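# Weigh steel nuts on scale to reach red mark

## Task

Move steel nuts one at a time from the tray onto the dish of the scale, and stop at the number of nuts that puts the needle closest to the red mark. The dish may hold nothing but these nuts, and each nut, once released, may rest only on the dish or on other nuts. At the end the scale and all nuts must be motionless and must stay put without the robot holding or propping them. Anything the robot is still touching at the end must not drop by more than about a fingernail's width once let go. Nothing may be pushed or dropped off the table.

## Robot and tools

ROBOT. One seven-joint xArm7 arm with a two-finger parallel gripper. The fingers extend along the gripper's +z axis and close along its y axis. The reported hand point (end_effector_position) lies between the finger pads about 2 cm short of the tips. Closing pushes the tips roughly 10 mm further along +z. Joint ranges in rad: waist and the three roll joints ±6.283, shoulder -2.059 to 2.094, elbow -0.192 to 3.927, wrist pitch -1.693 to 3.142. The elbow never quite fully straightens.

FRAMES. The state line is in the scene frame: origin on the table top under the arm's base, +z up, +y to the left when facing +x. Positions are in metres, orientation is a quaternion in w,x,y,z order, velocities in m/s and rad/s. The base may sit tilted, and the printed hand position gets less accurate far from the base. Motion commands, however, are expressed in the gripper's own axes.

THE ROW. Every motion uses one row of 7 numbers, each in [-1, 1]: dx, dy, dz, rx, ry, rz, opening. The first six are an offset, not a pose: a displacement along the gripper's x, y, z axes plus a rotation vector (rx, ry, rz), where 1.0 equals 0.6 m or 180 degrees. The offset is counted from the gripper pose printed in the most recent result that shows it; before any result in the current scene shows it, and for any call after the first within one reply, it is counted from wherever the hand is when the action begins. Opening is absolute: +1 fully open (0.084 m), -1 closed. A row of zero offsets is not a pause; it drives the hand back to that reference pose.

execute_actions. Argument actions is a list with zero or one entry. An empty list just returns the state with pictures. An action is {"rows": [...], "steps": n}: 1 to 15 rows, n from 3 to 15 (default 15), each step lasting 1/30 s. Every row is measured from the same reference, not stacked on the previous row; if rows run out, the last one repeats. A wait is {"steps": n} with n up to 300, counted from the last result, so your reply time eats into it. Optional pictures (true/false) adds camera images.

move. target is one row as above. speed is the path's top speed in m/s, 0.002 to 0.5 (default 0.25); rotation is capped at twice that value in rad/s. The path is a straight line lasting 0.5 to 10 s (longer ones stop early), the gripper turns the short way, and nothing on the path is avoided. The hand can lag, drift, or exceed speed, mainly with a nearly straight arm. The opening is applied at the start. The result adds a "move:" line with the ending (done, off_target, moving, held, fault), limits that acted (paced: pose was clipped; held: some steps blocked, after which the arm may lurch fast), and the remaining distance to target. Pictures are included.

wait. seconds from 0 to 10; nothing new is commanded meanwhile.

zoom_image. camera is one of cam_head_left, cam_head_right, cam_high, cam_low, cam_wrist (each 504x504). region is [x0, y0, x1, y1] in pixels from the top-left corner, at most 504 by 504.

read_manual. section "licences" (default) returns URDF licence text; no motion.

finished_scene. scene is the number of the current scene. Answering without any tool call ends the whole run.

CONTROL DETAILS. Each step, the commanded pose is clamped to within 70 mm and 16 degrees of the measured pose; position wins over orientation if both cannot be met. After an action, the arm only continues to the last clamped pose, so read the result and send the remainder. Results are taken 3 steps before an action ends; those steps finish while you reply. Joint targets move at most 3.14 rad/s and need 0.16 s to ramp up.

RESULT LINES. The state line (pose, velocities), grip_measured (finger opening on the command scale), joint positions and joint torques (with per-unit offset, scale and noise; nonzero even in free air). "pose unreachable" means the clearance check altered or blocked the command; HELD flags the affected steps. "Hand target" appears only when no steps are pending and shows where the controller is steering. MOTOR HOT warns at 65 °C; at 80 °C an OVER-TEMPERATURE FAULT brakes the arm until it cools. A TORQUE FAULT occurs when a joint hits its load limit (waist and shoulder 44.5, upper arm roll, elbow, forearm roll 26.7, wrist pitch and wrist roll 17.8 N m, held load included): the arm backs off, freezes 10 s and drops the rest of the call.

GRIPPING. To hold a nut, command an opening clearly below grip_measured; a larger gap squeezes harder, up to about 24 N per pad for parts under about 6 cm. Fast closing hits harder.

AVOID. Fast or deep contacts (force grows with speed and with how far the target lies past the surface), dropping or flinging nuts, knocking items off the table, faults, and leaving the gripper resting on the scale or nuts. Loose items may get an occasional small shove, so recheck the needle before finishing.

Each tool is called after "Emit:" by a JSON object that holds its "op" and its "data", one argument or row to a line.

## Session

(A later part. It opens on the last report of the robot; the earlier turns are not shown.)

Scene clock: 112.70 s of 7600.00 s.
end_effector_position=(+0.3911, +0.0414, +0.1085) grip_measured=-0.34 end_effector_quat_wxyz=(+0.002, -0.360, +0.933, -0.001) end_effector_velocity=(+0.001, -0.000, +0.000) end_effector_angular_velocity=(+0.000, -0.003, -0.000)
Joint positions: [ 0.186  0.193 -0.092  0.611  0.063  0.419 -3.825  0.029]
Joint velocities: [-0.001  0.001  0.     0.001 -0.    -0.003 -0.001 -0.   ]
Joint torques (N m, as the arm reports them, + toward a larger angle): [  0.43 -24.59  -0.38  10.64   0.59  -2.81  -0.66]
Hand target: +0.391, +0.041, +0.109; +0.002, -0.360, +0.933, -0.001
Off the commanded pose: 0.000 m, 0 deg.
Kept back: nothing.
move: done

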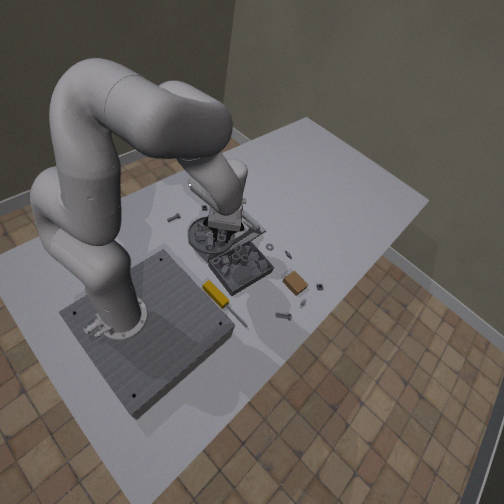

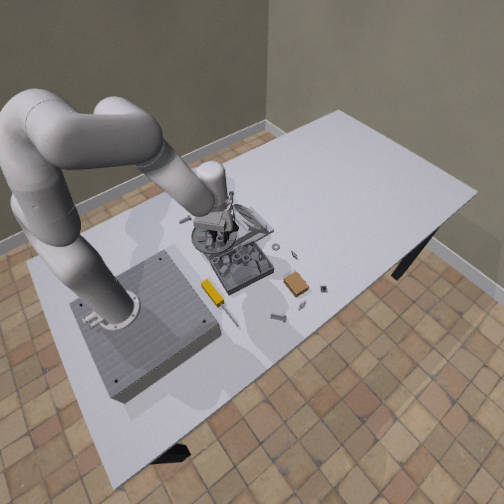

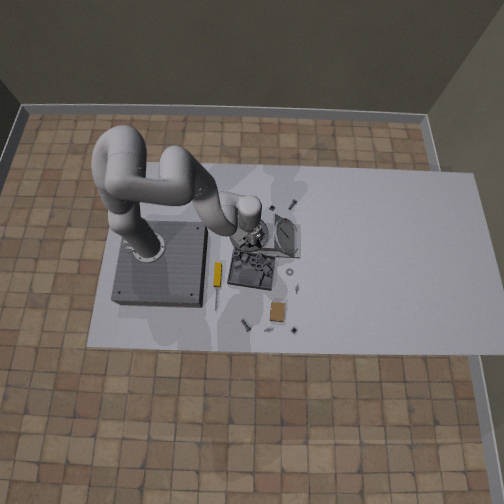

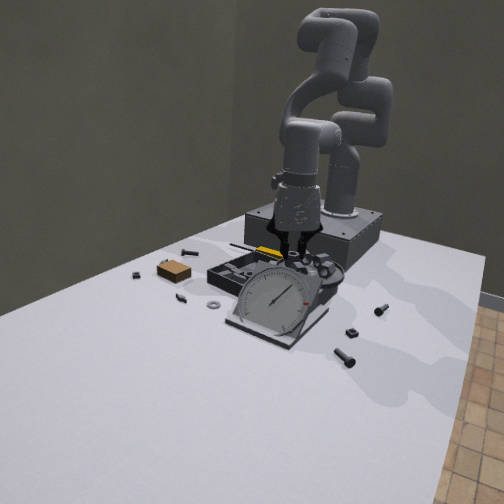

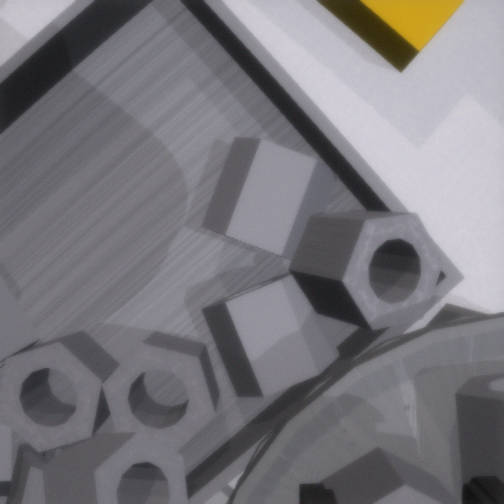

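Emit:
{"op": "move", "data": {
  "target": [0,0,0.004,0,0,0,-0.6],
  "speed": 0.01
}}

Emit:
{"op": "zoom_image", "data": {
  "camera": "cam_low",
  "region": [220,200,400,350]
}}

Scene clock: 113.63 s of 7600.00 s.
end_effector_position=(+0.3911, +0.0414, +0.1061) grip_measured=-0.34 end_effector_quat_wxyz=(+0.002, -0.360, +0.933, -0.001) end_effector_velocity=(+0.001, -0.000, +0.000) end_effector_angular_velocity=(+0.000, -0.003, -0.001)
Joint positions: [ 0.185  0.201 -0.091  0.611  0.065  0.412 -3.827  0.029]
Joint velocities: [-0.001  0.001  0.     0.001  0.001 -0.003 -0.     0.   ]
Joint torques (N m, as the arm reports them, + toward a larger angle): [  0.47 -24.86  -0.43  10.46   0.48  -2.9   -0.68]
Hand target: +0.391, +0.041, +0.106; +0.002, -0.360, +0.933, -0.001
Off the commanded pose: 0.000 m, 0 deg.
Kept back: nothing.
move: done

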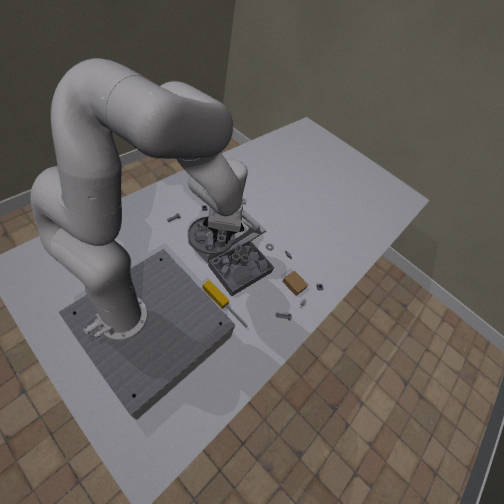

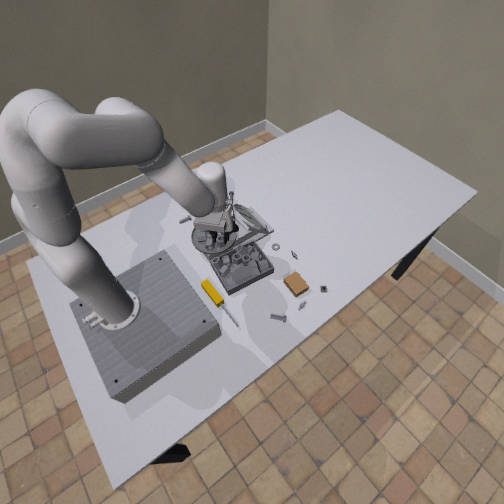

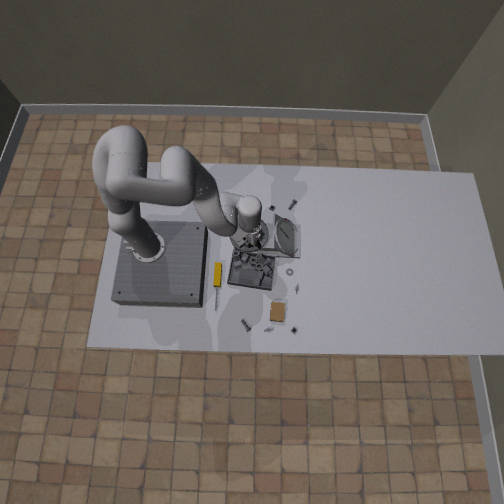

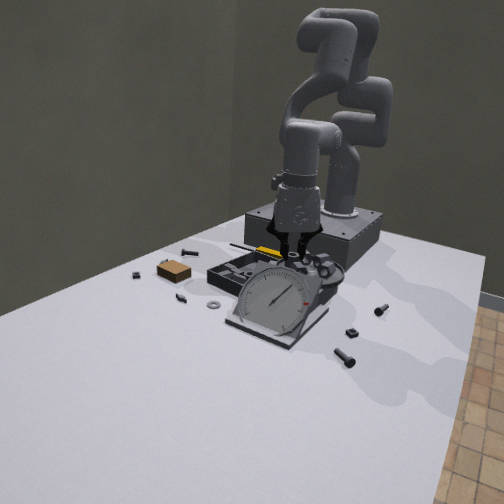

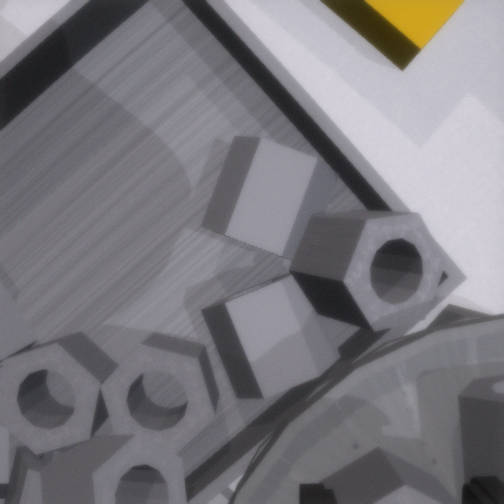

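Region (220, 200, 400, 350) of cam_low's 504x504 image, scaled by 2.800, with more detail than that image has.

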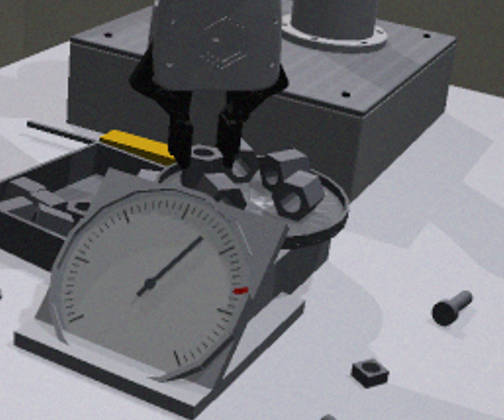

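Emit:
{"op": "move", "data": {
  "target": [0,0,0.004,0,0,0,-0.6],
  "speed": 0.01
}}

Emit:
{"op": "zoom_image", "data": {
  "camera": "cam_low",
  "region": [220,200,400,350]
}}

Scene clock: 115.57 s of 7600.00 s.
end_effector_position=(+0.3913, +0.0414, +0.1039) grip_measured=-0.34 end_effector_quat_wxyz=(+0.002, -0.360, +0.933, -0.001) end_effector_velocity=(+0.001, -0.000, -0.000) end_effector_angular_velocity=(+0.000, -0.002, -0.000)
Joint positions: [ 0.184  0.208 -0.09   0.611  0.067  0.405 -3.828  0.029]
Joint velocities: [ 0.     0.001 -0.001 -0.     0.    -0.003 -0.001 -0.   ]
Joint torques (N m, as the arm reports them, + toward a larger angle): [  0.42 -23.64  -0.14  10.35   0.5   -2.99  -0.61]
Hand target: +0.391, +0.041, +0.104; +0.002, -0.360, +0.933, -0.001
Off the commanded pose: 0.000 m, 0 deg.
Kept back: nothing.
move: done

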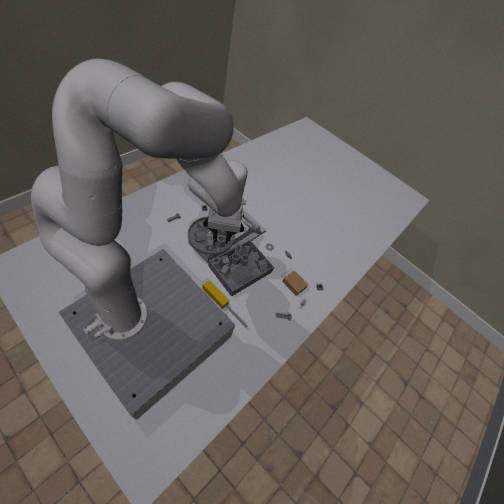

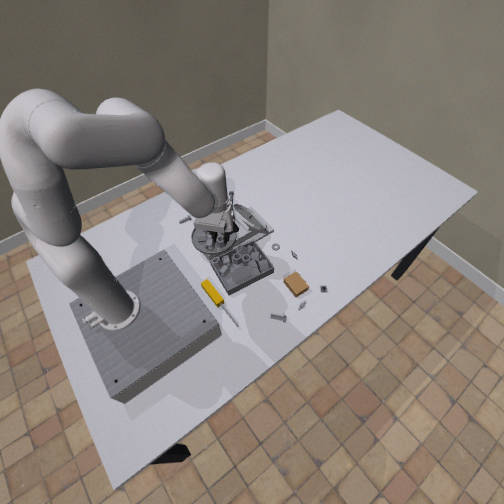

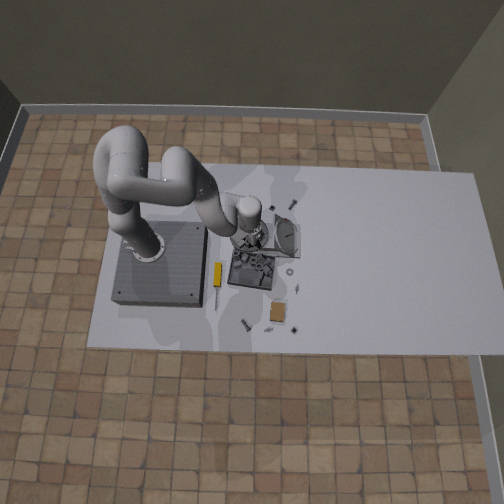

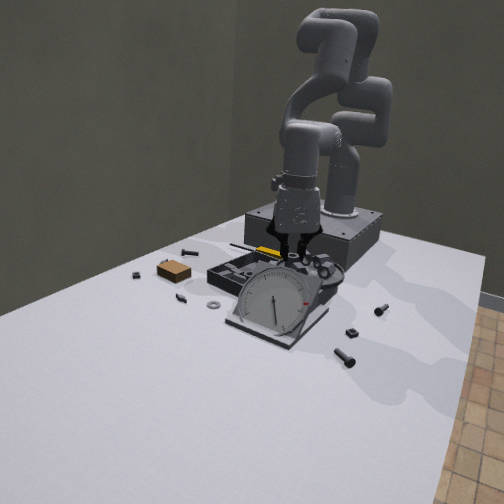

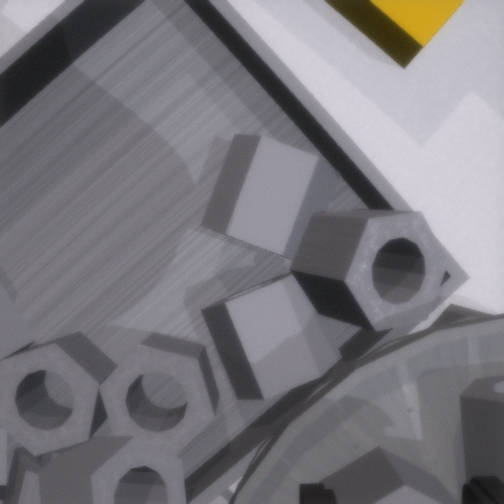

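Region (220, 200, 400, 350) of cam_low's 504x504 image, scaled by 2.800, with more detail than that image has.

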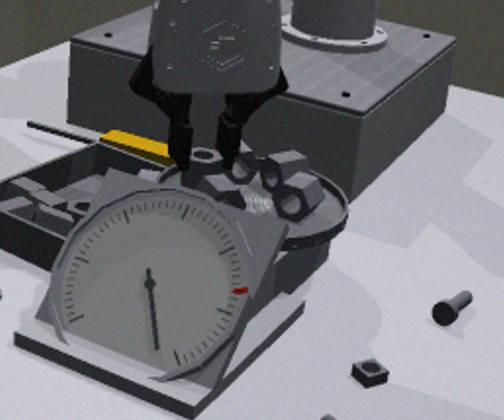

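Contact; release gently and lift.

Emit:
{"op": "move", "data": {
  "target": [0,0,-0.002,0,0,0,-0.1],
  "speed": 0.01
}}

Emit:
{"op": "move", "data": {
  "target": [0,0,-0.2,0,0,0,-0.1],
  "speed": 0.12
}}

Emit:
{"op": "wait", "data": {
  "seconds": 1
}}

Emit:
{"op": "zoom_image", "data": {
  "camera": "cam_low",
  "region": [220,200,400,350]
}}

Emit:
{"op": "zoom_image", "data": {
  "camera": "cam_head_left",
  "region": [160,180,280,280]
}}

Scene clock: 116.50 s of 7600.00 s.
end_effector_position=(+0.3912, +0.0414, +0.1051) grip_measured=-0.11 end_effector_quat_wxyz=(+0.002, -0.360, +0.933, -0.001) end_effector_velocity=(+0.000, +0.000, +0.000) end_effector_angular_velocity=(-0.000, -0.001, +0.000)
Joint positions: [ 0.185  0.204 -0.091  0.611  0.066  0.408 -3.828  0.039]
Joint velocities: [ 0.002 -0.    -0.001 -0.    -0.    -0.     0.001 -0.   ]
Joint torques (N m, as the arm reports them, + toward a larger angle): [  0.33 -24.61  -0.14  10.11   0.51  -2.71  -0.56]
Hand target: +0.391, +0.041, +0.105; +0.002, -0.360, +0.933, -0.001
Off the commanded pose: 0.000 m, 0 deg.
Kept back: nothing.
move: done

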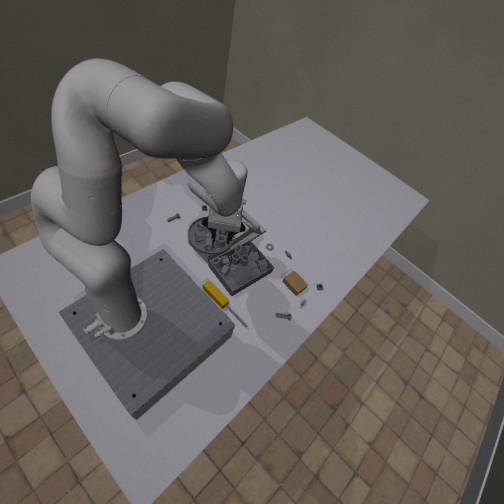

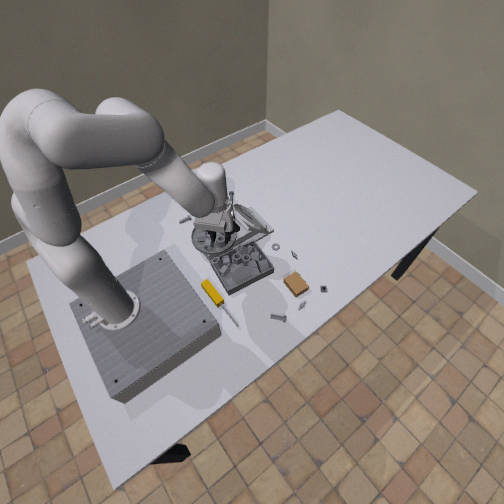

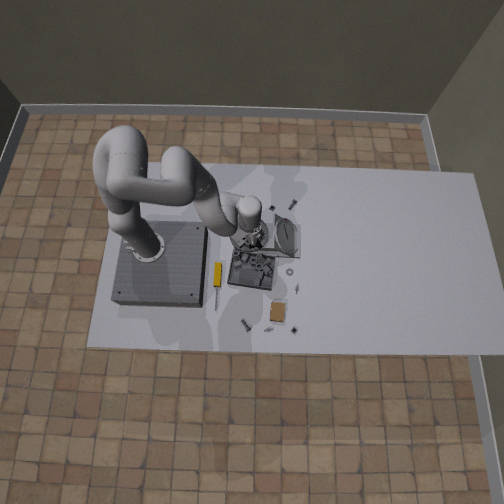

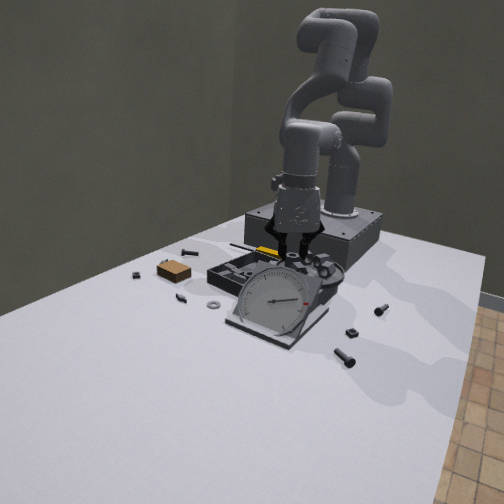

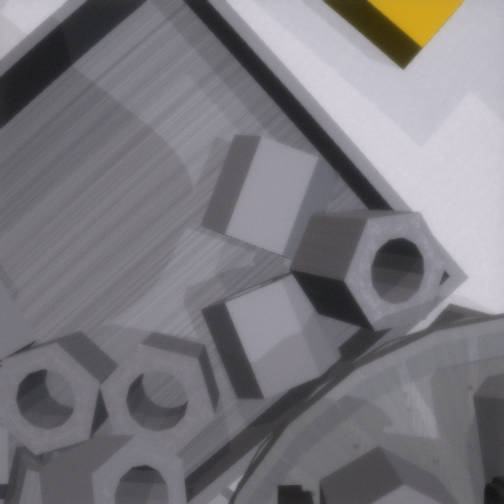

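Scene clock: 117.90 s of 7600.00 s.
end_effector_position=(+0.3906, +0.0414, +0.2248) grip_measured=-0.11 end_effector_quat_wxyz=(+0.001, -0.361, +0.933, -0.001) end_effector_velocity=(+0.001, +0.000, +0.003) end_effector_angular_velocity=(-0.000, -0.001, +0.000)
Joint positions: [ 0.188 -0.114 -0.104  0.681 -0.006  0.796 -3.775  0.039]
Joint velocities: [ 0.    -0.004 -0.     0.005 -0.001  0.007  0.001 -0.   ]
Joint torques (N m, as the arm reports them, + toward a larger angle): [  0.39 -19.85   0.46  13.18   0.35  -2.72  -0.76]
Hand target: +0.391, +0.041, +0.225; +0.002, -0.360, +0.933, -0.001
Off the commanded pose: 0.000 m, 0 deg.
Kept back: nothing.
move: done

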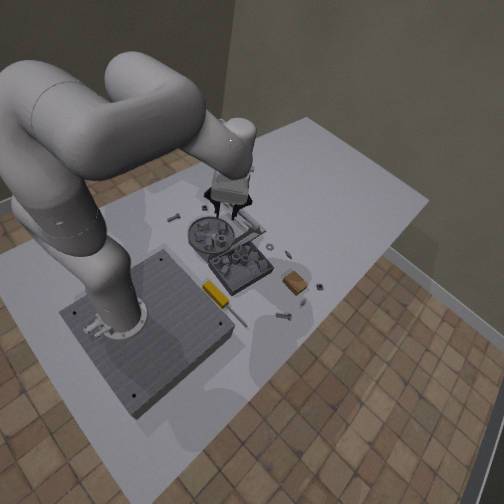

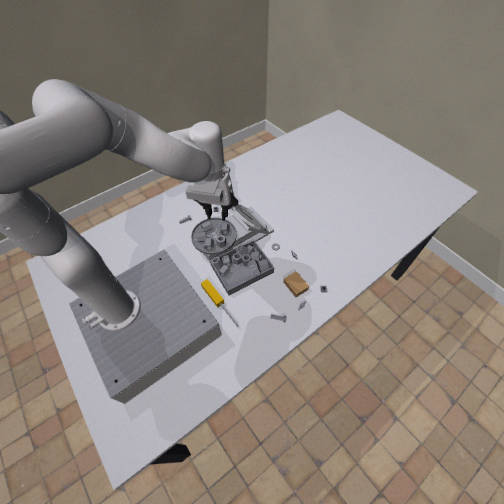

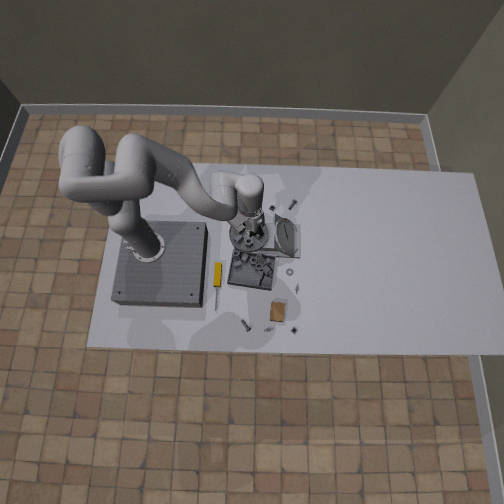

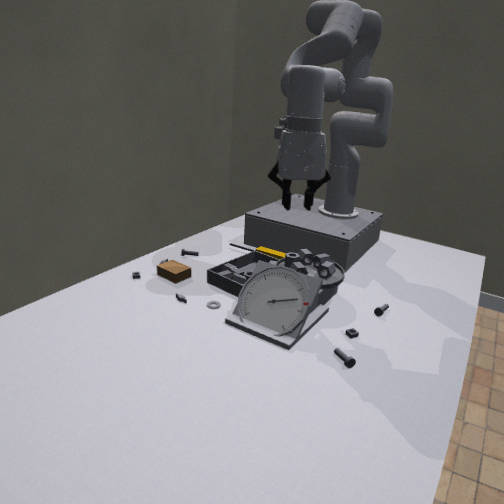

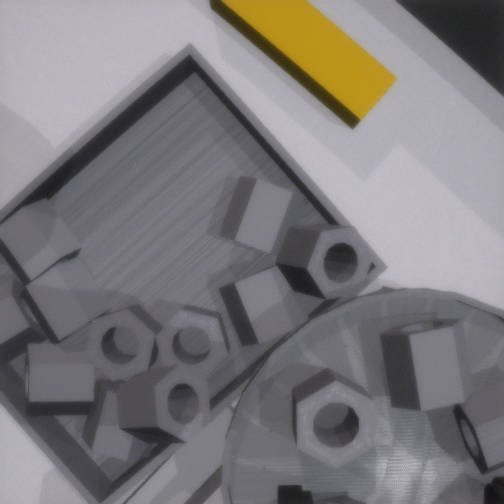

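Scene clock: 118.90 s of 7600.00 s.
end_effector_position=(+0.3910, +0.0414, +0.2254) grip_measured=-0.11 end_effector_quat_wxyz=(+0.002, -0.360, +0.933, -0.001) end_effector_velocity=(+0.000, -0.000, +0.000) end_effector_angular_velocity=(-0.001, -0.001, -0.000)
Joint positions: [ 0.188 -0.115 -0.104  0.682 -0.006  0.796 -3.775  0.039]
Joint velocities: [-0.    -0.001 -0.     0.    -0.001 -0.001  0.001 -0.   ]
Joint torques (N m, as the arm reports them, + toward a larger angle): [  0.51 -19.85   0.74  13.36   0.44  -2.86  -0.68]
Hand target: +0.391, +0.041, +0.225; +0.002, -0.360, +0.933, -0.001
Off the commanded pose: 0.000 m, 0 deg.
Kept back: nothing.
Steps of this call (steps 1 to 30: nothing new was sent). Readings (end_effector_position):
1: (+0.3907, +0.0414, +0.2249)
2: (+0.3908, +0.0414, +0.2250)
4: (+0.3908, +0.0414, +0.2251)
8: (+0.3909, +0.0414, +0.2253)
30: the state above

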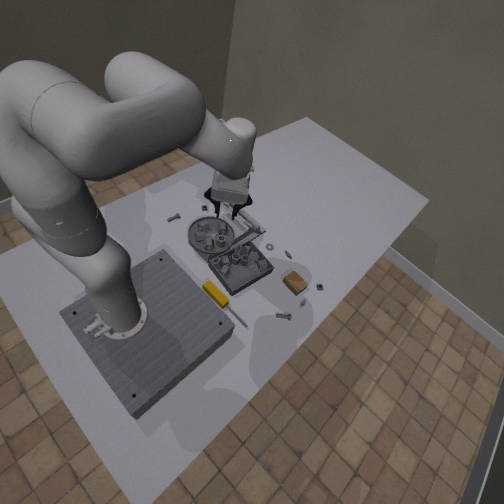

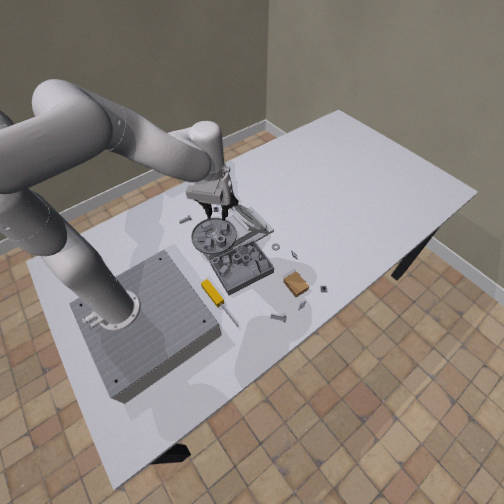

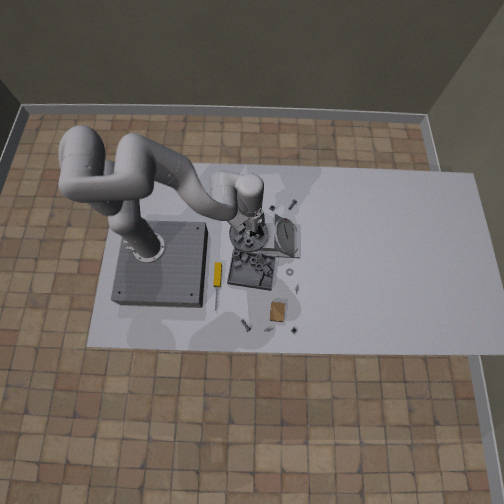

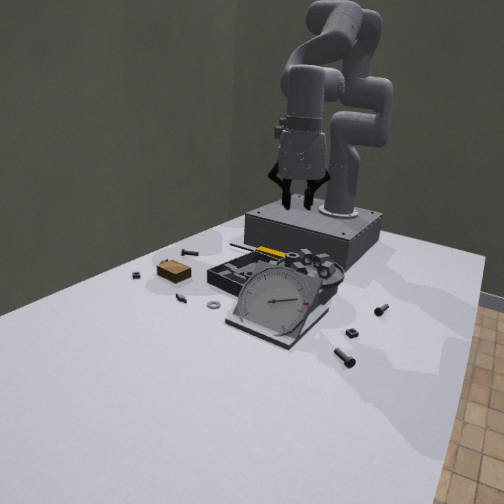

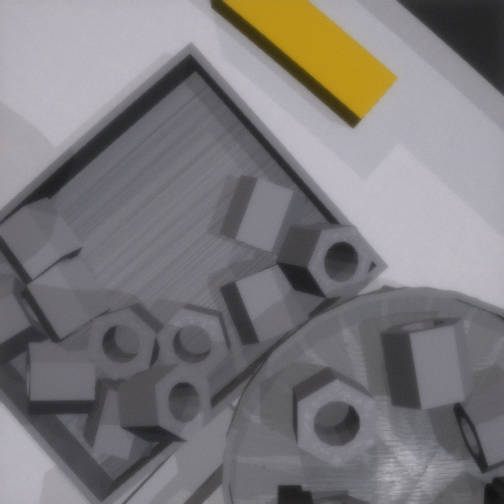

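Region (220, 200, 400, 350) of cam_low's 504x504 image, scaled by 2.800, with more detail than that image has.

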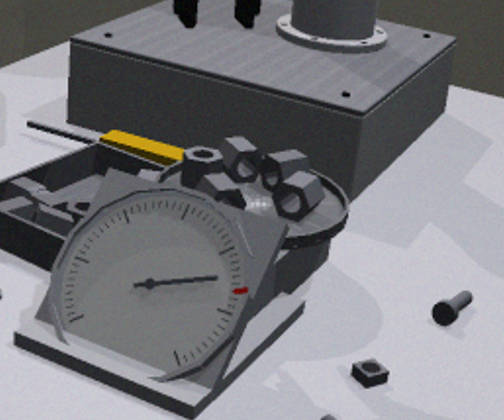

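Region (160, 180, 280, 280) of cam_head_left's 504x504 image, scaled by 4.200, with more detail than that image has.

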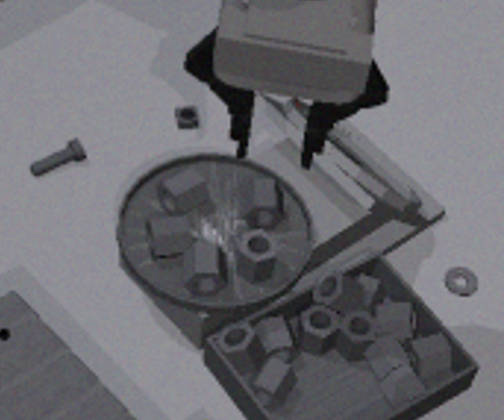

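Emit:
{"op": "finished_scene", "data": {
  "scene": 2
}}

The scene is finished: the task was done.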